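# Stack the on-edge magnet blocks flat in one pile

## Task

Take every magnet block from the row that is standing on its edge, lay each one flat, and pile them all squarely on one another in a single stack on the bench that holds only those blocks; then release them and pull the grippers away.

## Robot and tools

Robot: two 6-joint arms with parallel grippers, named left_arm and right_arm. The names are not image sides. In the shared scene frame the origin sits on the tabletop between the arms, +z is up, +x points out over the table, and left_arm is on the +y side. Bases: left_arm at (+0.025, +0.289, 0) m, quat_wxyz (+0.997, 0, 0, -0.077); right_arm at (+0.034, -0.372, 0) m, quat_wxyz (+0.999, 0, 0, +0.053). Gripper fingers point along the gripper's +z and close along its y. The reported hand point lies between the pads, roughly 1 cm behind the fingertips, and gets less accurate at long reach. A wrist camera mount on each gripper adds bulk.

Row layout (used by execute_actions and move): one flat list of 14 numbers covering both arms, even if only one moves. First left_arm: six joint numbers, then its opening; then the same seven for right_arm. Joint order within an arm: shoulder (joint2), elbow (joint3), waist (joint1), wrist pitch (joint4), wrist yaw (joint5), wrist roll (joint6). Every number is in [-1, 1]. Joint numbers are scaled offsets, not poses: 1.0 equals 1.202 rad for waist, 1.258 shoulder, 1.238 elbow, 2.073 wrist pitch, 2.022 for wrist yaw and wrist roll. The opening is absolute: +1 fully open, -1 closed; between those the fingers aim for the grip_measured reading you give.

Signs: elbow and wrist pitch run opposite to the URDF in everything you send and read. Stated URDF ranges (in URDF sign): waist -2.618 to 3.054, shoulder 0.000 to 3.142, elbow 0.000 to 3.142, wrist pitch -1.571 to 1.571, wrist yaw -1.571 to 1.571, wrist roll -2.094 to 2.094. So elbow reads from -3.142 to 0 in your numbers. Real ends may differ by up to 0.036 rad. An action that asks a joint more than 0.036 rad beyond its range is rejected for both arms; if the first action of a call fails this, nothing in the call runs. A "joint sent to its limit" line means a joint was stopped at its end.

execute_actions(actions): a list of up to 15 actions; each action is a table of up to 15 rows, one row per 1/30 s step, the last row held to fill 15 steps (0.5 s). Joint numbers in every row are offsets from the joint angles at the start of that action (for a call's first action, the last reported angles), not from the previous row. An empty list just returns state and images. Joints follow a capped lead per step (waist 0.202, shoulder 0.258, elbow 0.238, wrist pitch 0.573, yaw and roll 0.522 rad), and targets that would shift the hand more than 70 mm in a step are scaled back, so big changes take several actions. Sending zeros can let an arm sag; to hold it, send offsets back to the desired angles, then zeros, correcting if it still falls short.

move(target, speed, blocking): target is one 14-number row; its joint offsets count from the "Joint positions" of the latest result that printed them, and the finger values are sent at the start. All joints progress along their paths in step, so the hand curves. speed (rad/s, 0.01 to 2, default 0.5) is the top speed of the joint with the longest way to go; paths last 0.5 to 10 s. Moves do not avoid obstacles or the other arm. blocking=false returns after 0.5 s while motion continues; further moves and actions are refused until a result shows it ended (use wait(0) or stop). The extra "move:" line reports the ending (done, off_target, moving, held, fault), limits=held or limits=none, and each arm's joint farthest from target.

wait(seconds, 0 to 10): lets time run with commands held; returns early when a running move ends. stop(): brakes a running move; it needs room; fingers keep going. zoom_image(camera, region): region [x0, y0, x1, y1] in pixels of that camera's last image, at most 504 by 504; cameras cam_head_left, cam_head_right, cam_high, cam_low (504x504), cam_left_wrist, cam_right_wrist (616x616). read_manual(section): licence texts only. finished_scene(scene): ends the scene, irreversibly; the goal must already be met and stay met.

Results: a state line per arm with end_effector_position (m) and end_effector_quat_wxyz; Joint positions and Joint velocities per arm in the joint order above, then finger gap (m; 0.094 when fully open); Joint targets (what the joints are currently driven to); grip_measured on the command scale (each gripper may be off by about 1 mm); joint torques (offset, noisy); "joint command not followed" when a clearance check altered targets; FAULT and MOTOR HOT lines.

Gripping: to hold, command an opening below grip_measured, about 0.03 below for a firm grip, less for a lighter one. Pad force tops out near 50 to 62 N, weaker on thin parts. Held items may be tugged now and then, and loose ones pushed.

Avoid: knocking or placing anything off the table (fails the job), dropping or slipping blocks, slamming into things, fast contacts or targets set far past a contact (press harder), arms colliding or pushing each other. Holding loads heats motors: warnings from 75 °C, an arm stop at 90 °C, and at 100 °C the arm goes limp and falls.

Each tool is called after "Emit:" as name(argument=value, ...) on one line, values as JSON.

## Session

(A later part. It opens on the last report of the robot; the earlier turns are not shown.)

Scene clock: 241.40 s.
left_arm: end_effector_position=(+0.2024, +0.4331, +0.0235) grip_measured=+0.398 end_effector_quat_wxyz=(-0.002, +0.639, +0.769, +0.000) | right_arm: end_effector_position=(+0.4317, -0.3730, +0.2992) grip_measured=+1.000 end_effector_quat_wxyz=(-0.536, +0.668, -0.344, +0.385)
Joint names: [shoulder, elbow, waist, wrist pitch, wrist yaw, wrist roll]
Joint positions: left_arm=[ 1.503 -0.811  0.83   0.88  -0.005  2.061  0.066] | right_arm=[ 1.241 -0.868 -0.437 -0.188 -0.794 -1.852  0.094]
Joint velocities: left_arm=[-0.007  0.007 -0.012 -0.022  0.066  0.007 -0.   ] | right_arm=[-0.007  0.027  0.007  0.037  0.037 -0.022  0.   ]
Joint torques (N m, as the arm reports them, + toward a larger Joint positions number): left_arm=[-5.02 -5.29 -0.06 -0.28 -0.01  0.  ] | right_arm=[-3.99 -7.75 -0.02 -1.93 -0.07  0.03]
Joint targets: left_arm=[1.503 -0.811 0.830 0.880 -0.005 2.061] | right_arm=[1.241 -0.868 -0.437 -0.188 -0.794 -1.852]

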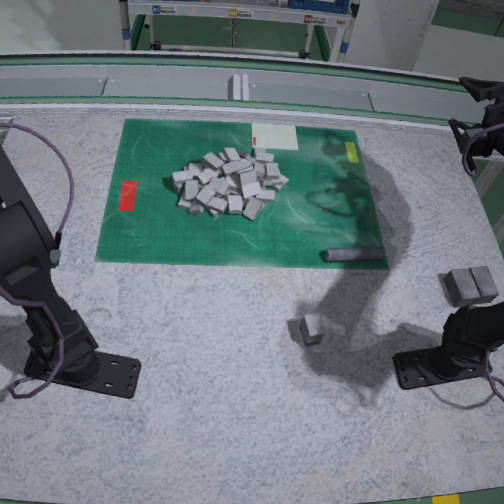

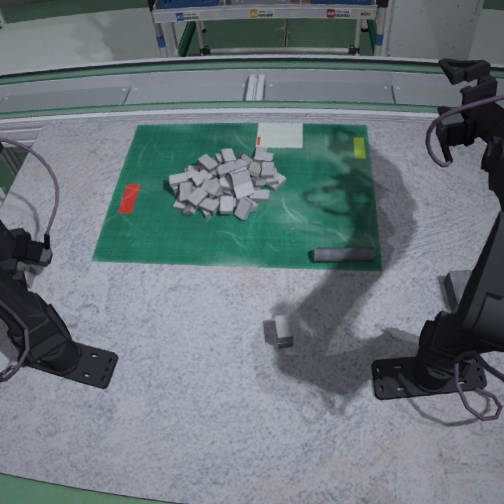

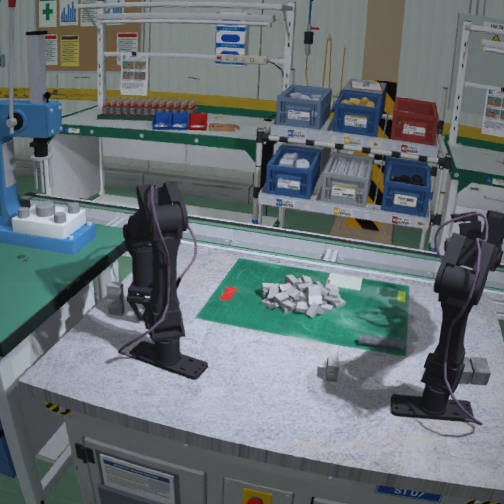

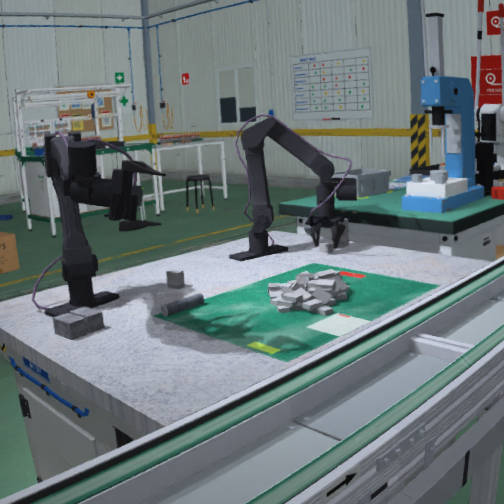

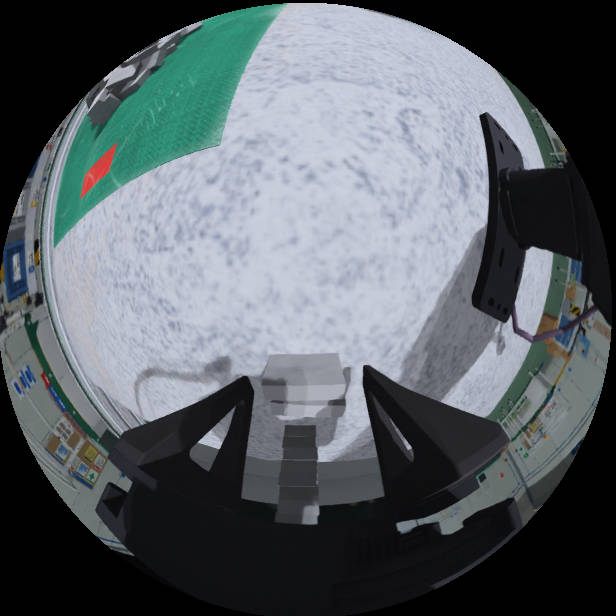

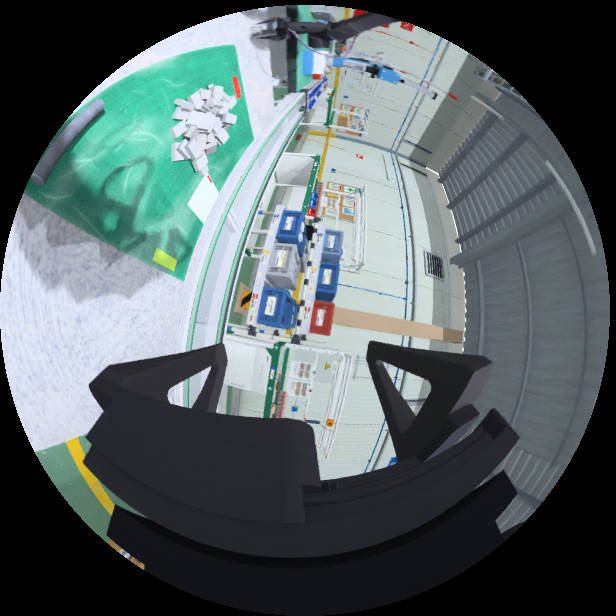

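Emit:
move(target=[0,0,-0.036,0,0,-0.017,0.4,0,0,0,0,0,0,1], speed=0.08)

Emit:
execute_actions(actions=[[[0,0,0,0,0,0,-0.05,0,0,0,0,0,0,1]],[[0,0,0,0,0,0,-0.3,0,0,0,0,0,0,1]]])

Emit:
move(target=[0,0,0.036,0,0,0.017,-0.3,0,0,0,0,0,0,1], speed=0.05)

Emit:
execute_actions(actions=[[[0,0,0,0,0,0,0.4,0,0,0,0,0,0,1]]])

Emit:
zoom_image(camera="cam_left_wrist", region=[220,320,400,480])

Scene clock: 252.23 s.
left_arm: end_effector_position=(+0.2071, +0.4270, +0.0235) grip_measured=+0.398 end_effector_quat_wxyz=(-0.002, +0.641, +0.768, +0.000) | right_arm: end_effector_position=(+0.4317, -0.3730, +0.2992) grip_measured=+1.000 end_effector_quat_wxyz=(-0.536, +0.668, -0.344, +0.385)
Joint names: [shoulder, elbow, waist, wrist pitch, wrist yaw, wrist roll]
Joint positions: left_arm=[ 1.503 -0.811  0.796  0.88  -0.005  2.032  0.066] | right_arm=[ 1.241 -0.868 -0.437 -0.188 -0.794 -1.852  0.094]
Joint velocities: left_arm=[ 0.012 -0.002 -0.002  0.066  0.007 -0.022  0.   ] | right_arm=[-0.002  0.012 -0.012  0.037 -0.007 -0.051  0.   ]
Joint torques (N m, as the arm reports them, + toward a larger Joint positions number): left_arm=[-5.01 -5.31 -0.78 -0.27  0.   -0.04] | right_arm=[-3.97 -7.75  0.01 -1.92 -0.09  0.03]
Joint targets: left_arm=[1.503 -0.811 0.787 0.880 -0.005 2.027] | right_arm=[1.241 -0.868 -0.437 -0.188 -0.794 -1.852]
move: done; limits=none; left_arm: farthest joint: the waist, 0.009 radians from its target (0.043 radians at the start); right_arm: farthest joint: the waist, 0.000 radians from its target (0.000 radians at the start)

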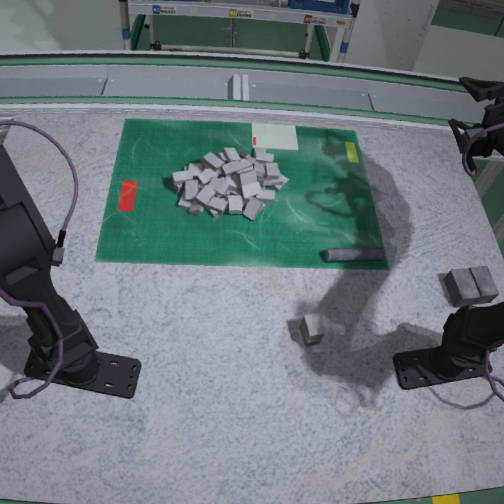

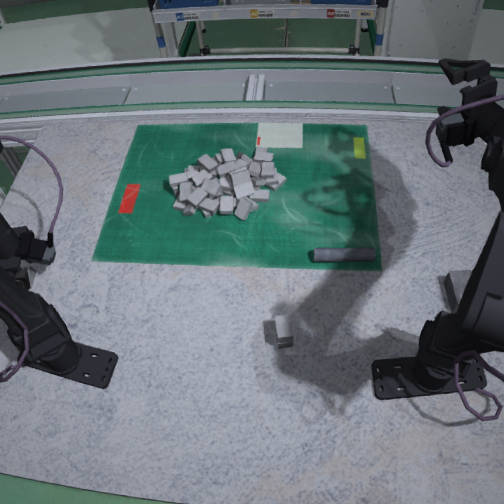

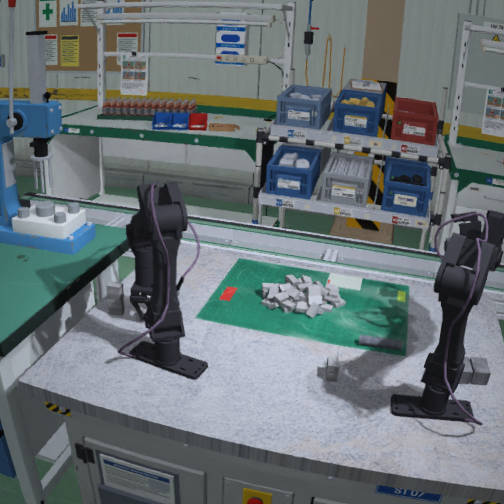

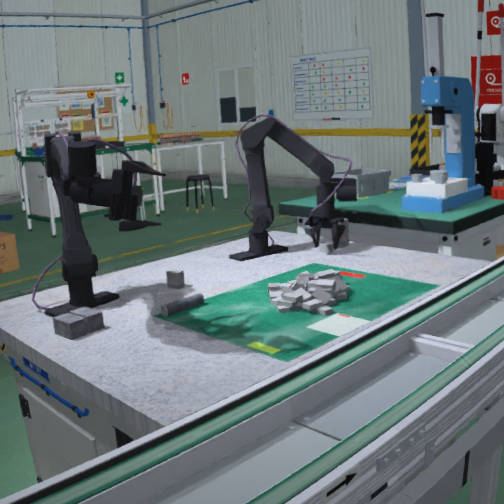

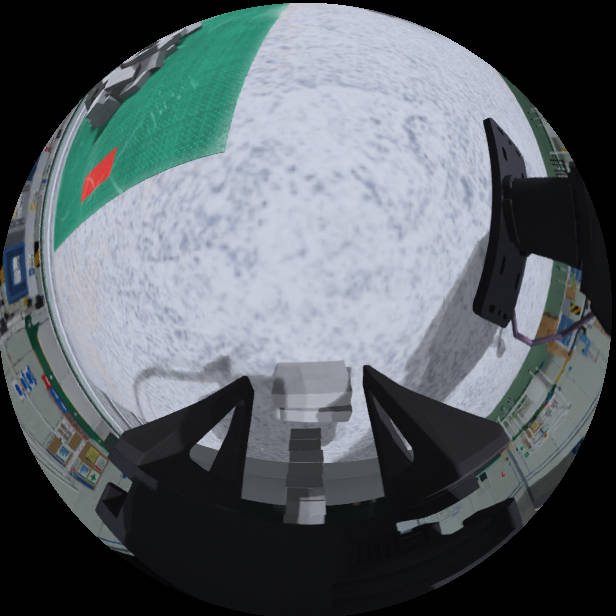

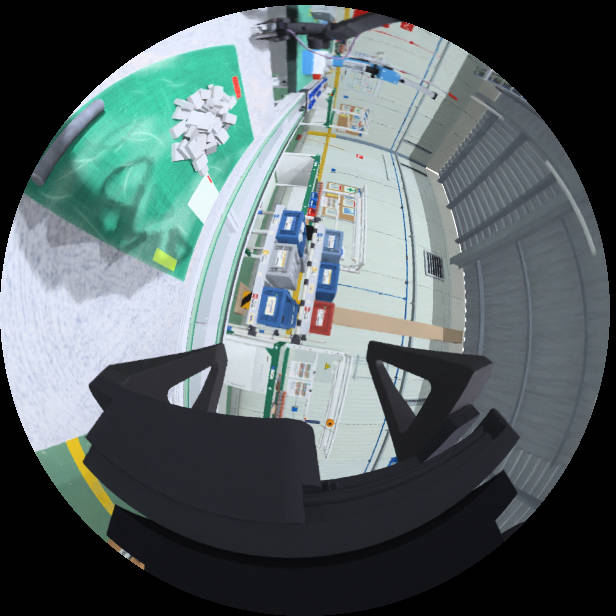

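Scene clock: 253.23 s.
left_arm: end_effector_position=(+0.2071, +0.4271, +0.0235) grip_measured=-0.154 end_effector_quat_wxyz=(-0.003, +0.641, +0.768, +0.000) | right_arm: end_effector_position=(+0.4317, -0.3730, +0.2992) grip_measured=+1.000 end_effector_quat_wxyz=(-0.536, +0.668, -0.344, +0.385)
Joint names: [shoulder, elbow, waist, wrist pitch, wrist yaw, wrist roll]
Joint positions: left_arm=[ 1.503 -0.811  0.796  0.88  -0.005  2.032  0.04 ] | right_arm=[ 1.241 -0.868 -0.437 -0.188 -0.794 -1.852  0.094]
Joint velocities: left_arm=[-0.017  0.007  0.002  0.051  0.007  0.037  0.   ] | right_arm=[-0.007 -0.022  0.002 -0.022  0.051  0.066  0.   ]
Joint torques (N m, as the arm reports them, + toward a larger Joint positions number): left_arm=[-4.99 -5.33 -0.02 -0.28  0.01  0.  ] | right_arm=[-4.01 -7.73  0.02 -1.92 -0.09  0.04]
Joint targets: left_arm=[1.503 -0.811 0.796 0.880 -0.005 2.032] | right_arm=[1.241 -0.868 -0.437 -0.188 -0.794 -1.852]

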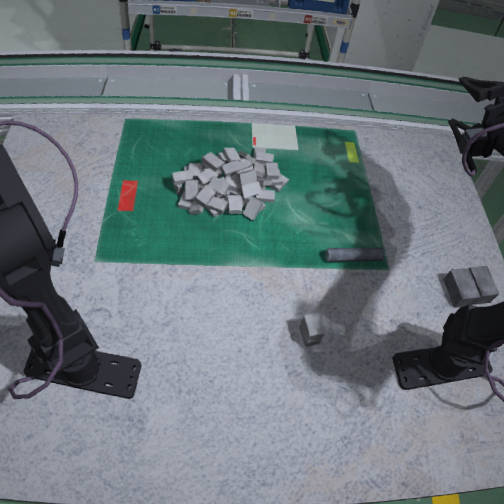

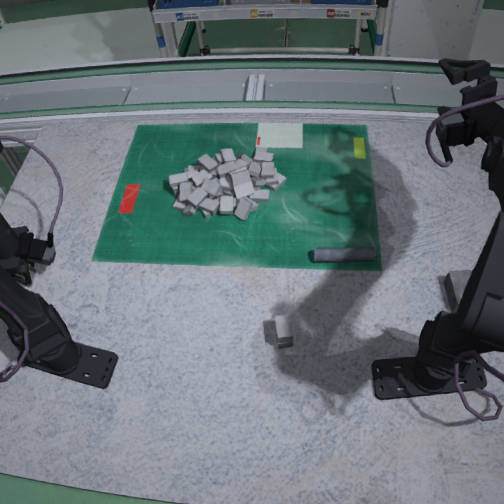

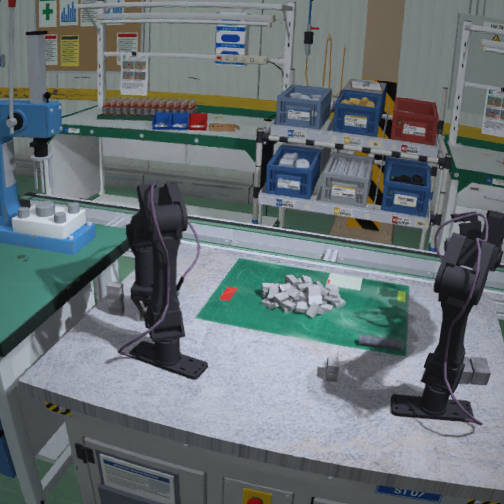

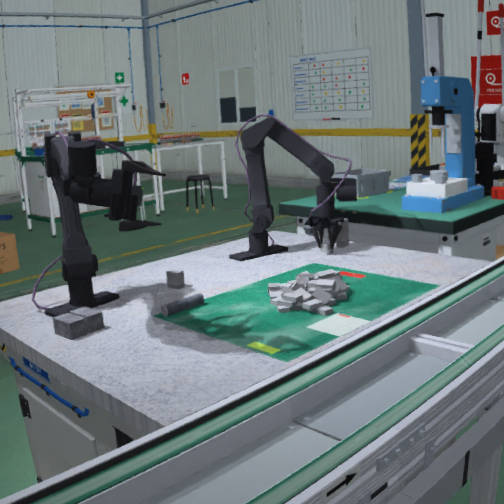

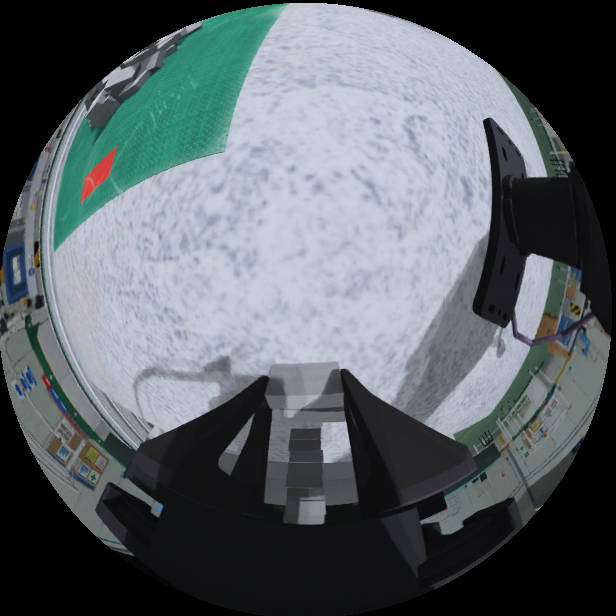

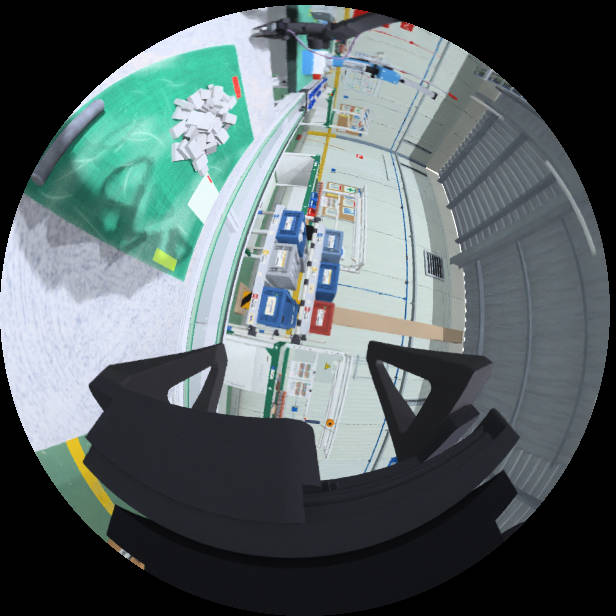

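Scene clock: 254.43 s.
left_arm: end_effector_position=(+0.2025, +0.4329, +0.0235) grip_measured=-0.154 end_effector_quat_wxyz=(-0.003, +0.639, +0.769, +0.000) | right_arm: end_effector_position=(+0.4317, -0.3730, +0.2992) grip_measured=+1.000 end_effector_quat_wxyz=(-0.536, +0.668, -0.344, +0.385)
Joint names: [shoulder, elbow, waist, wrist pitch, wrist yaw, wrist roll]
Joint positions: left_arm=[ 1.503 -0.811  0.829  0.88  -0.005  2.061  0.04 ] | right_arm=[ 1.241 -0.868 -0.437 -0.188 -0.794 -1.852  0.094]
Joint velocities: left_arm=[-0.022 -0.002  0.012  0.022 -0.051  0.022  0.   ] | right_arm=[ 0.002 -0.007  0.007 -0.007  0.037 -0.022  0.   ]
Joint torques (N m, as the arm reports them, + toward a larger Joint positions number): left_arm=[-5.   -5.31  0.87 -0.28  0.    0.05] | right_arm=[-4.01 -7.77  0.03 -1.93 -0.09  0.05]
Joint targets: left_arm=[1.503 -0.811 0.839 0.880 -0.005 2.067] | right_arm=[1.241 -0.868 -0.437 -0.188 -0.794 -1.852]
move: done; limits=none; left_arm: farthest joint: the waist, 0.011 radians from its target (0.043 radians at the start); right_arm: farthest joint: the waist, 0.000 radians from its target (0.000 radians at the start)

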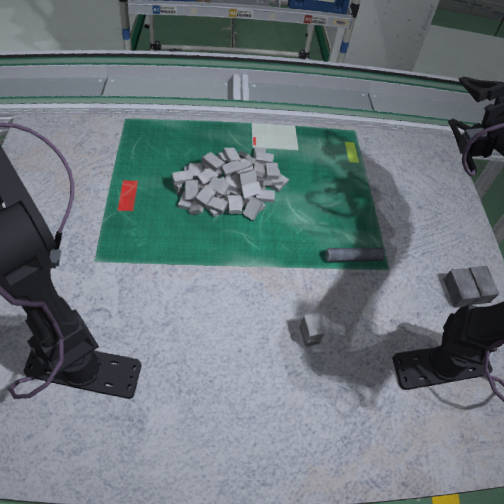

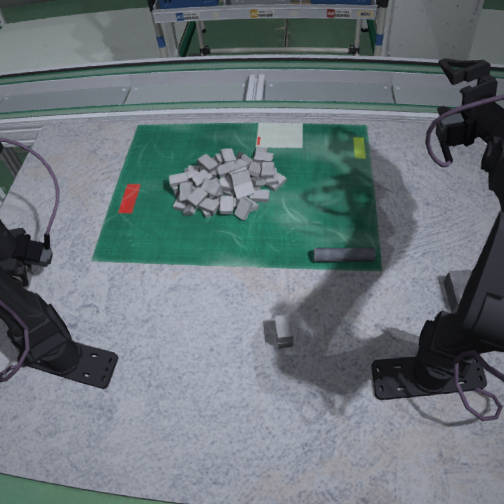

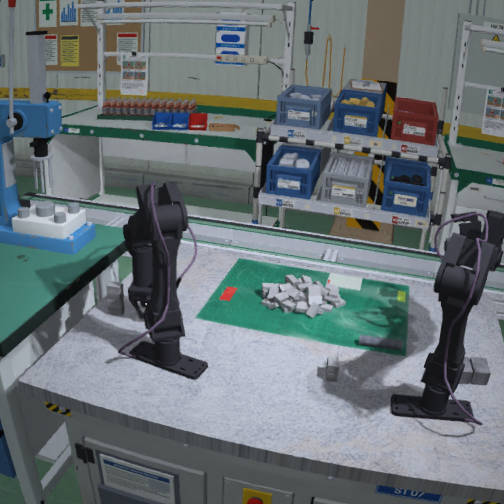

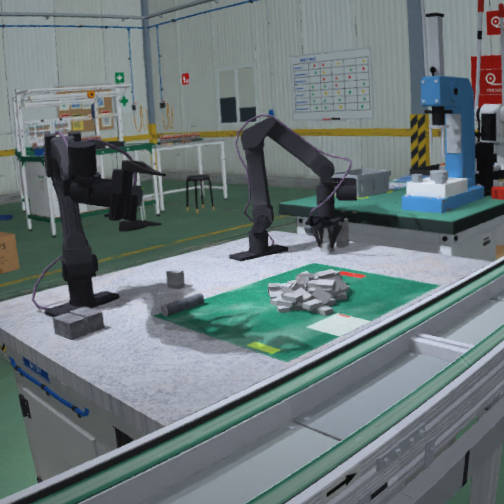

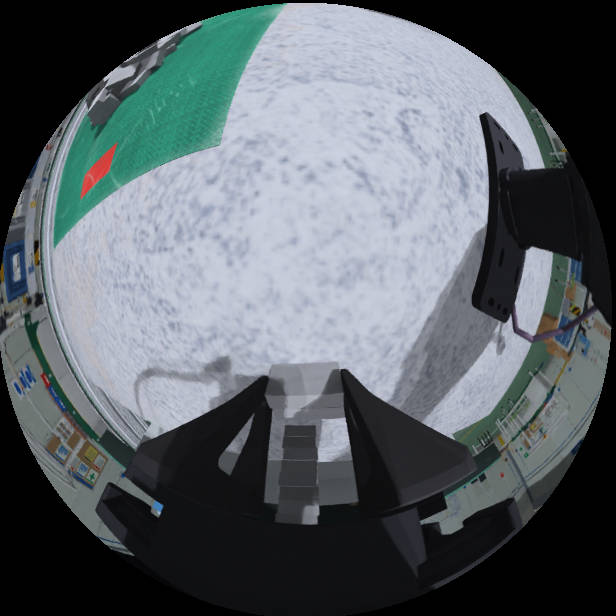

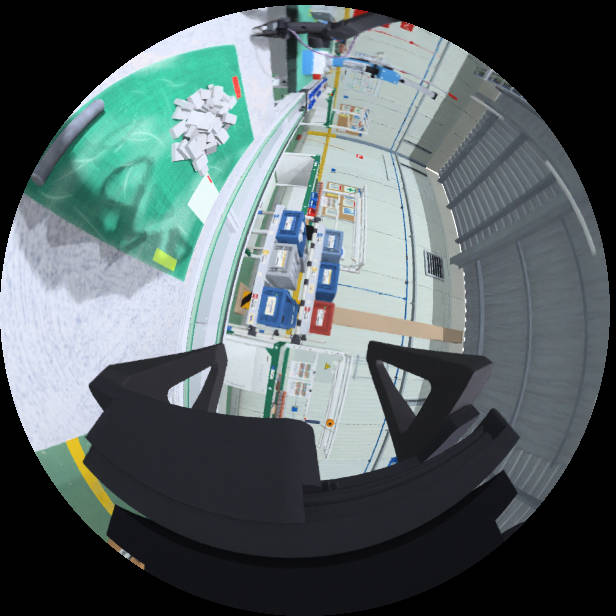

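Scene clock: 254.93 s.
left_arm: end_effector_position=(+0.2025, +0.4329, +0.0235) grip_measured=+0.398 end_effector_quat_wxyz=(-0.003, +0.639, +0.769, +0.000) | right_arm: end_effector_position=(+0.4317, -0.3730, +0.2992) grip_measured=+1.000 end_effector_quat_wxyz=(-0.536, +0.668, -0.344, +0.385)
Joint names: [shoulder, elbow, waist, wrist pitch, wrist yaw, wrist roll]
Joint positions: left_arm=[ 1.503 -0.811  0.829  0.88  -0.005  2.061  0.066] | right_arm=[ 1.241 -0.868 -0.437 -0.188 -0.794 -1.852  0.094]
Joint velocities: left_arm=[ 0.007  0.017 -0.002  0.022 -0.037  0.066 -0.001] | right_arm=[ 0.002  0.012  0.012 -0.007  0.125 -0.037  0.   ]
Joint torques (N m, as the arm reports them, + toward a larger Joint positions number): left_arm=[-4.98 -5.3  -0.01 -0.28 -0.01  0.01] | right_arm=[-4.03 -7.75 -0.02 -1.93 -0.08  0.05]
Joint targets: left_arm=[1.503 -0.811 0.829 0.880 -0.005 2.061] | right_arm=[1.241 -0.868 -0.437 -0.188 -0.794 -1.852]

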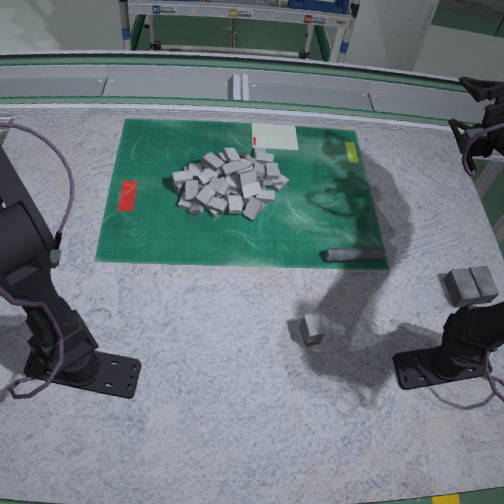

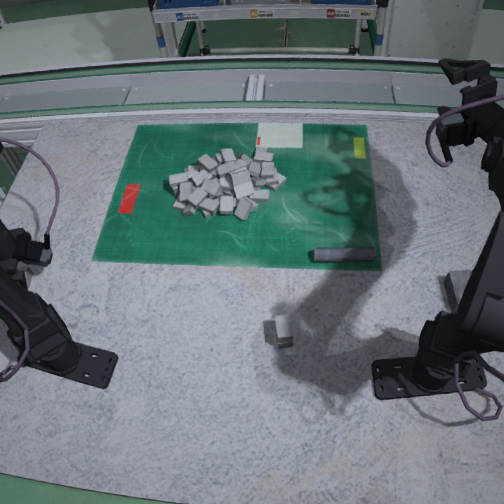

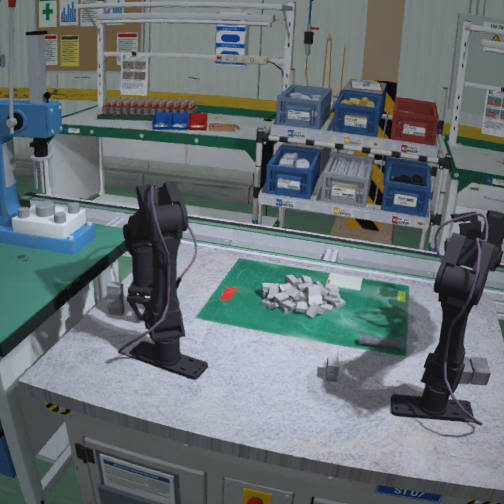

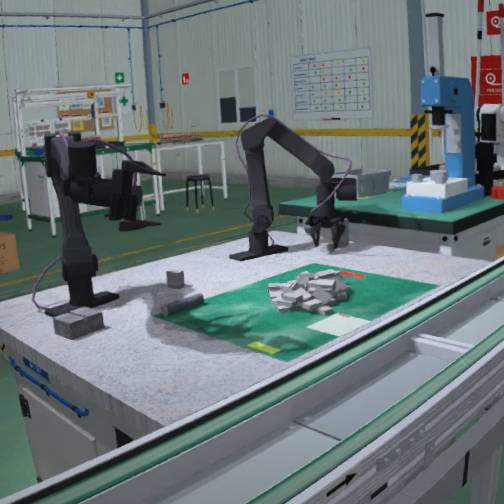

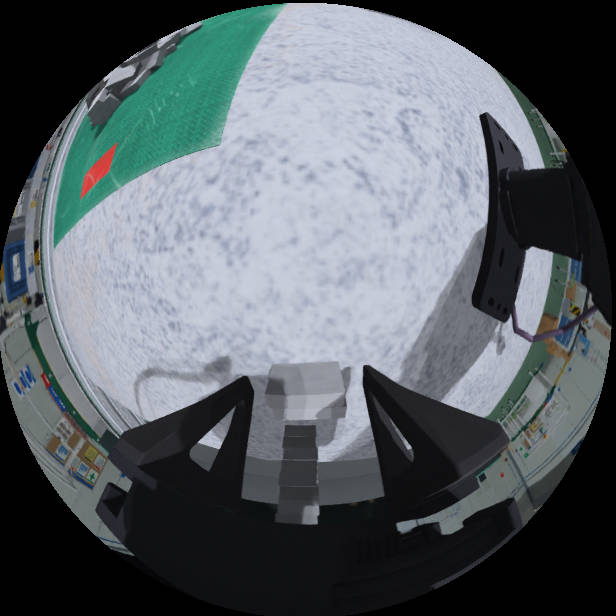

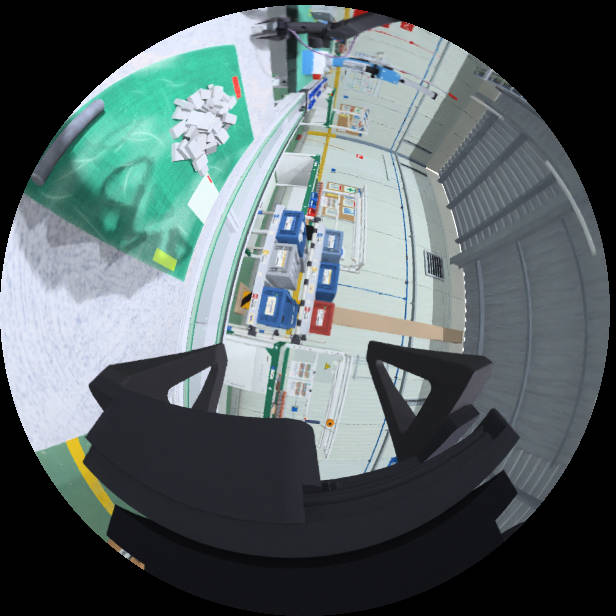

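Region (220, 320, 400, 480) of cam_left_wrist's 616x616 image, scaled by 2.800, with more detail than that image has.

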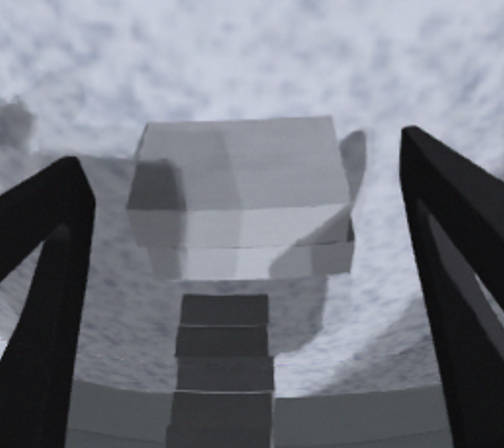

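Emit:
move(target=[0.017,-0.031,0.035,0,0,0.016,0.5,0,0,0,0,0,0,1], speed=0.08)

Emit:
execute_actions(actions=[[[0,0,0,0,0,0,-0.05,0,0,0,0,0,0,1]],[[0,0,0,0,0,0,-0.3,0,0,0,0,0,0,1]]])

Emit:
zoom_image(camera="cam_left_wrist", region=[220,320,400,480])

Scene clock: 261.90 s.
left_arm: end_effector_position=(+0.2020, +0.4424, +0.0258) grip_measured=+0.498 end_effector_quat_wxyz=(-0.002, +0.637, +0.771, +0.005) | right_arm: end_effector_position=(+0.4317, -0.3730, +0.2992) grip_measured=+1.000 end_effector_quat_wxyz=(-0.536, +0.668, -0.344, +0.385)
Joint names: [shoulder, elbow, waist, wrist pitch, wrist yaw, wrist roll]
Joint positions: left_arm=[ 1.512 -0.83   0.861  0.88  -0.005  2.087  0.07 ] | right_arm=[ 1.241 -0.868 -0.437 -0.188 -0.794 -1.852  0.094]
Joint velocities: left_arm=[ 0.007  0.007 -0.002  0.037  0.051 -0.081 -0.001] | right_arm=[-0.007 -0.007  0.012  0.037 -0.051 -0.007  0.   ]
Joint torques (N m, as the arm reports them, + toward a larger Joint positions number): left_arm=[-4.05 -6.74  0.76 -0.29 -0.01  0.05] | right_arm=[-4.04 -7.78  0.01 -1.92 -0.08  0.04]
Joint targets: left_arm=[1.525 -0.849 0.871 0.880 -0.005 2.093] | right_arm=[1.241 -0.868 -0.437 -0.188 -0.794 -1.852]
move: done; limits=none; left_arm: farthest joint: the elbow, 0.020 radians from its target (0.038 radians at the start); right_arm: farthest joint: the waist, 0.000 radians from its target (0.000 radians at the start)

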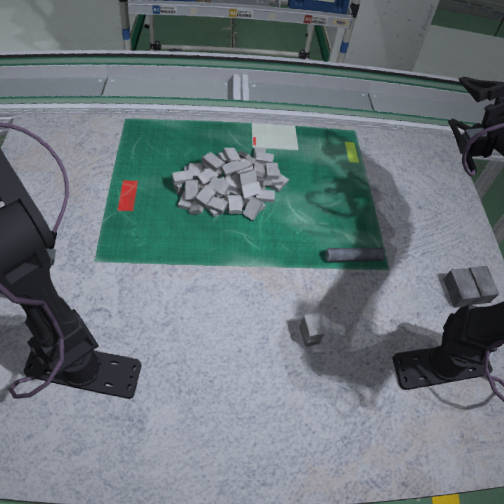

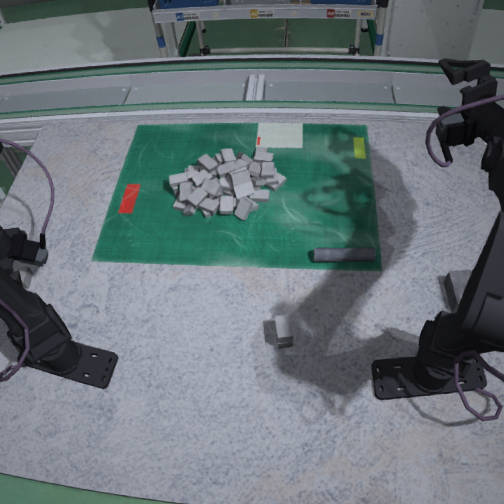

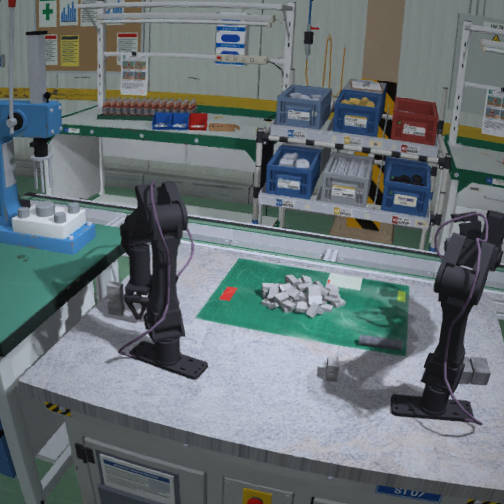

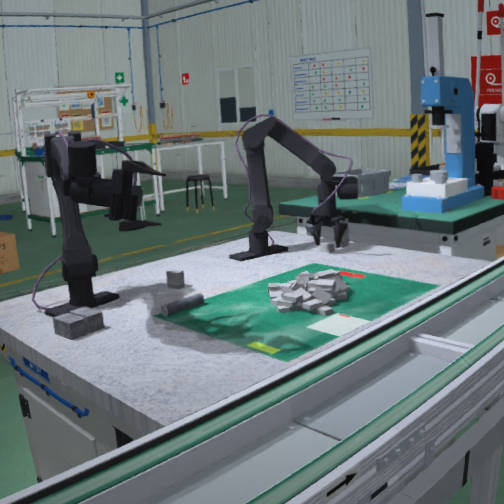

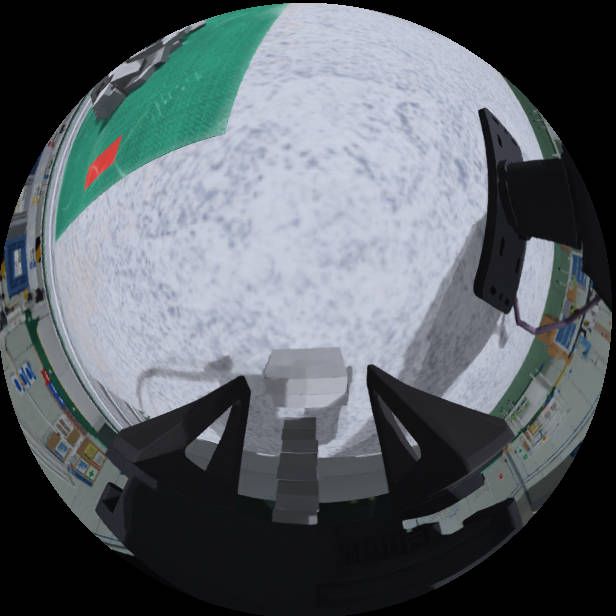

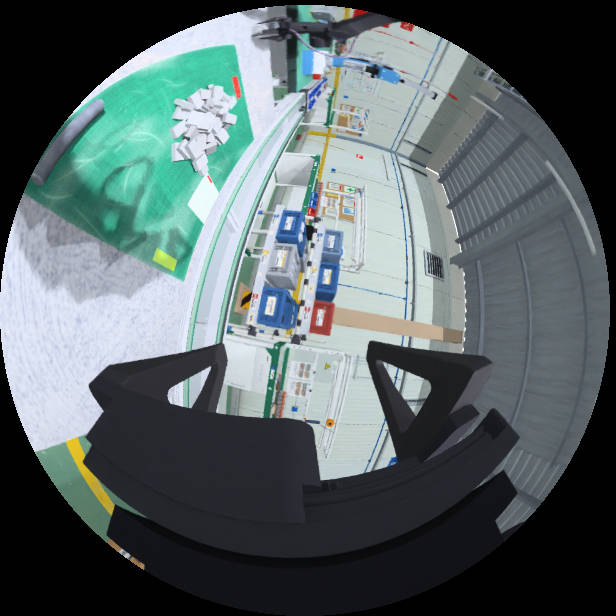

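Scene clock: 262.90 s.
left_arm: end_effector_position=(+0.2017, +0.4424, +0.0258) grip_measured=-0.149 end_effector_quat_wxyz=(-0.002, +0.637, +0.771, +0.004) | right_arm: end_effector_position=(+0.4317, -0.3730, +0.2992) grip_measured=+1.000 end_effector_quat_wxyz=(-0.536, +0.668, -0.344, +0.385)
Joint names: [shoulder, elbow, waist, wrist pitch, wrist yaw, wrist roll]
Joint positions: left_arm=[ 1.512 -0.83   0.861  0.881 -0.006  2.087  0.04 ] | right_arm=[ 1.241 -0.868 -0.437 -0.188 -0.794 -1.852  0.094]
Joint velocities: left_arm=[ 0.012  0.007 -0.022 -0.037 -0.051  0.037  0.   ] | right_arm=[-0.002 -0.012 -0.002 -0.037  0.007  0.007  0.   ]
Joint torques (N m, as the arm reports them, + toward a larger Joint positions number): left_arm=[-5.08 -5.31  0.01 -0.31  0.01 -0.02] | right_arm=[-4.03 -7.79 -0.03 -1.92 -0.09  0.05]
Joint targets: left_arm=[1.512 -0.830 0.861 0.880 -0.006 2.087] | right_arm=[1.241 -0.868 -0.437 -0.188 -0.794 -1.852]

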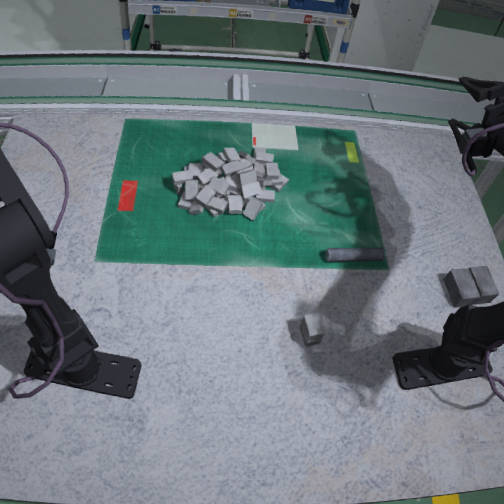

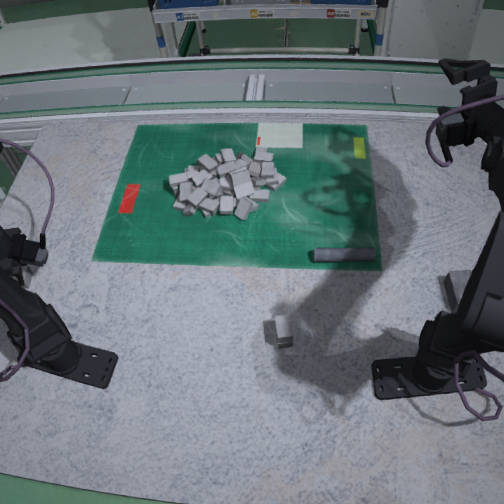

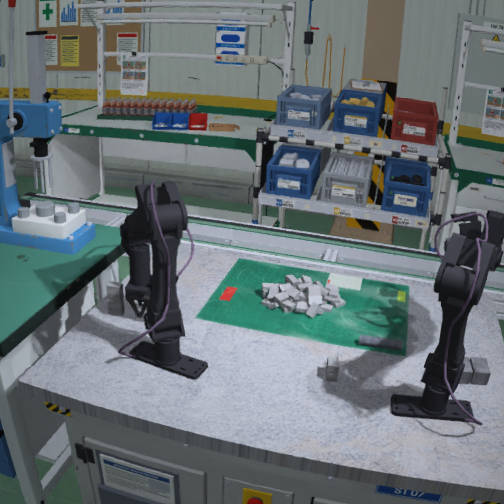

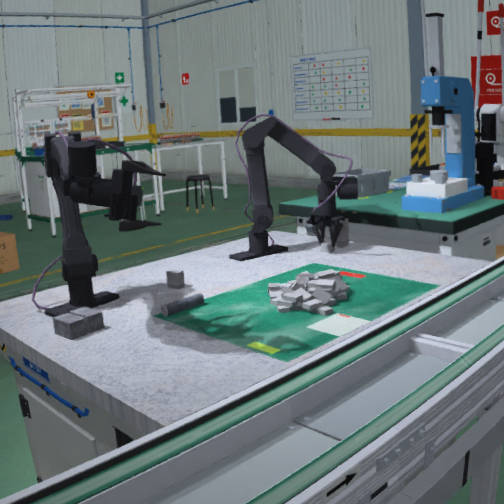

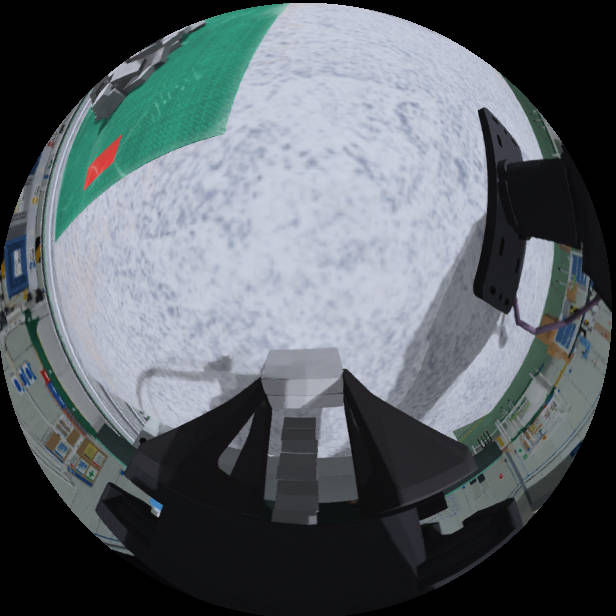

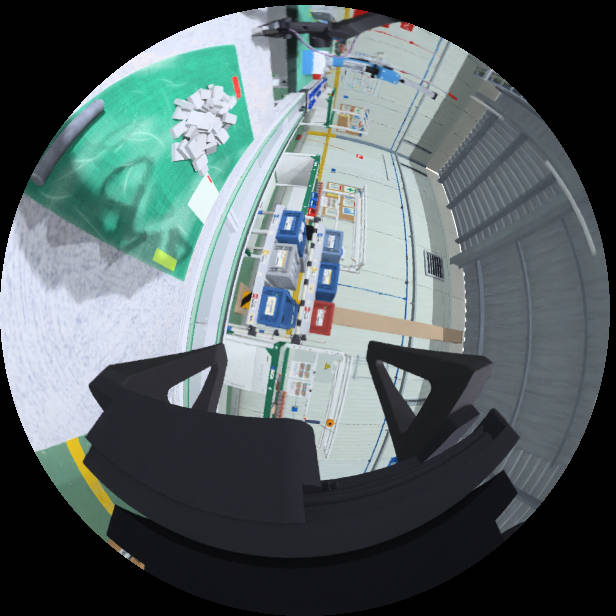

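Region (220, 320, 400, 480) of cam_left_wrist's 616x616 image, scaled by 2.800, with more detail than that image has.

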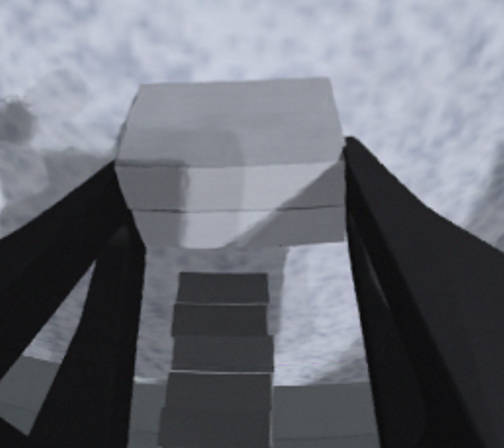

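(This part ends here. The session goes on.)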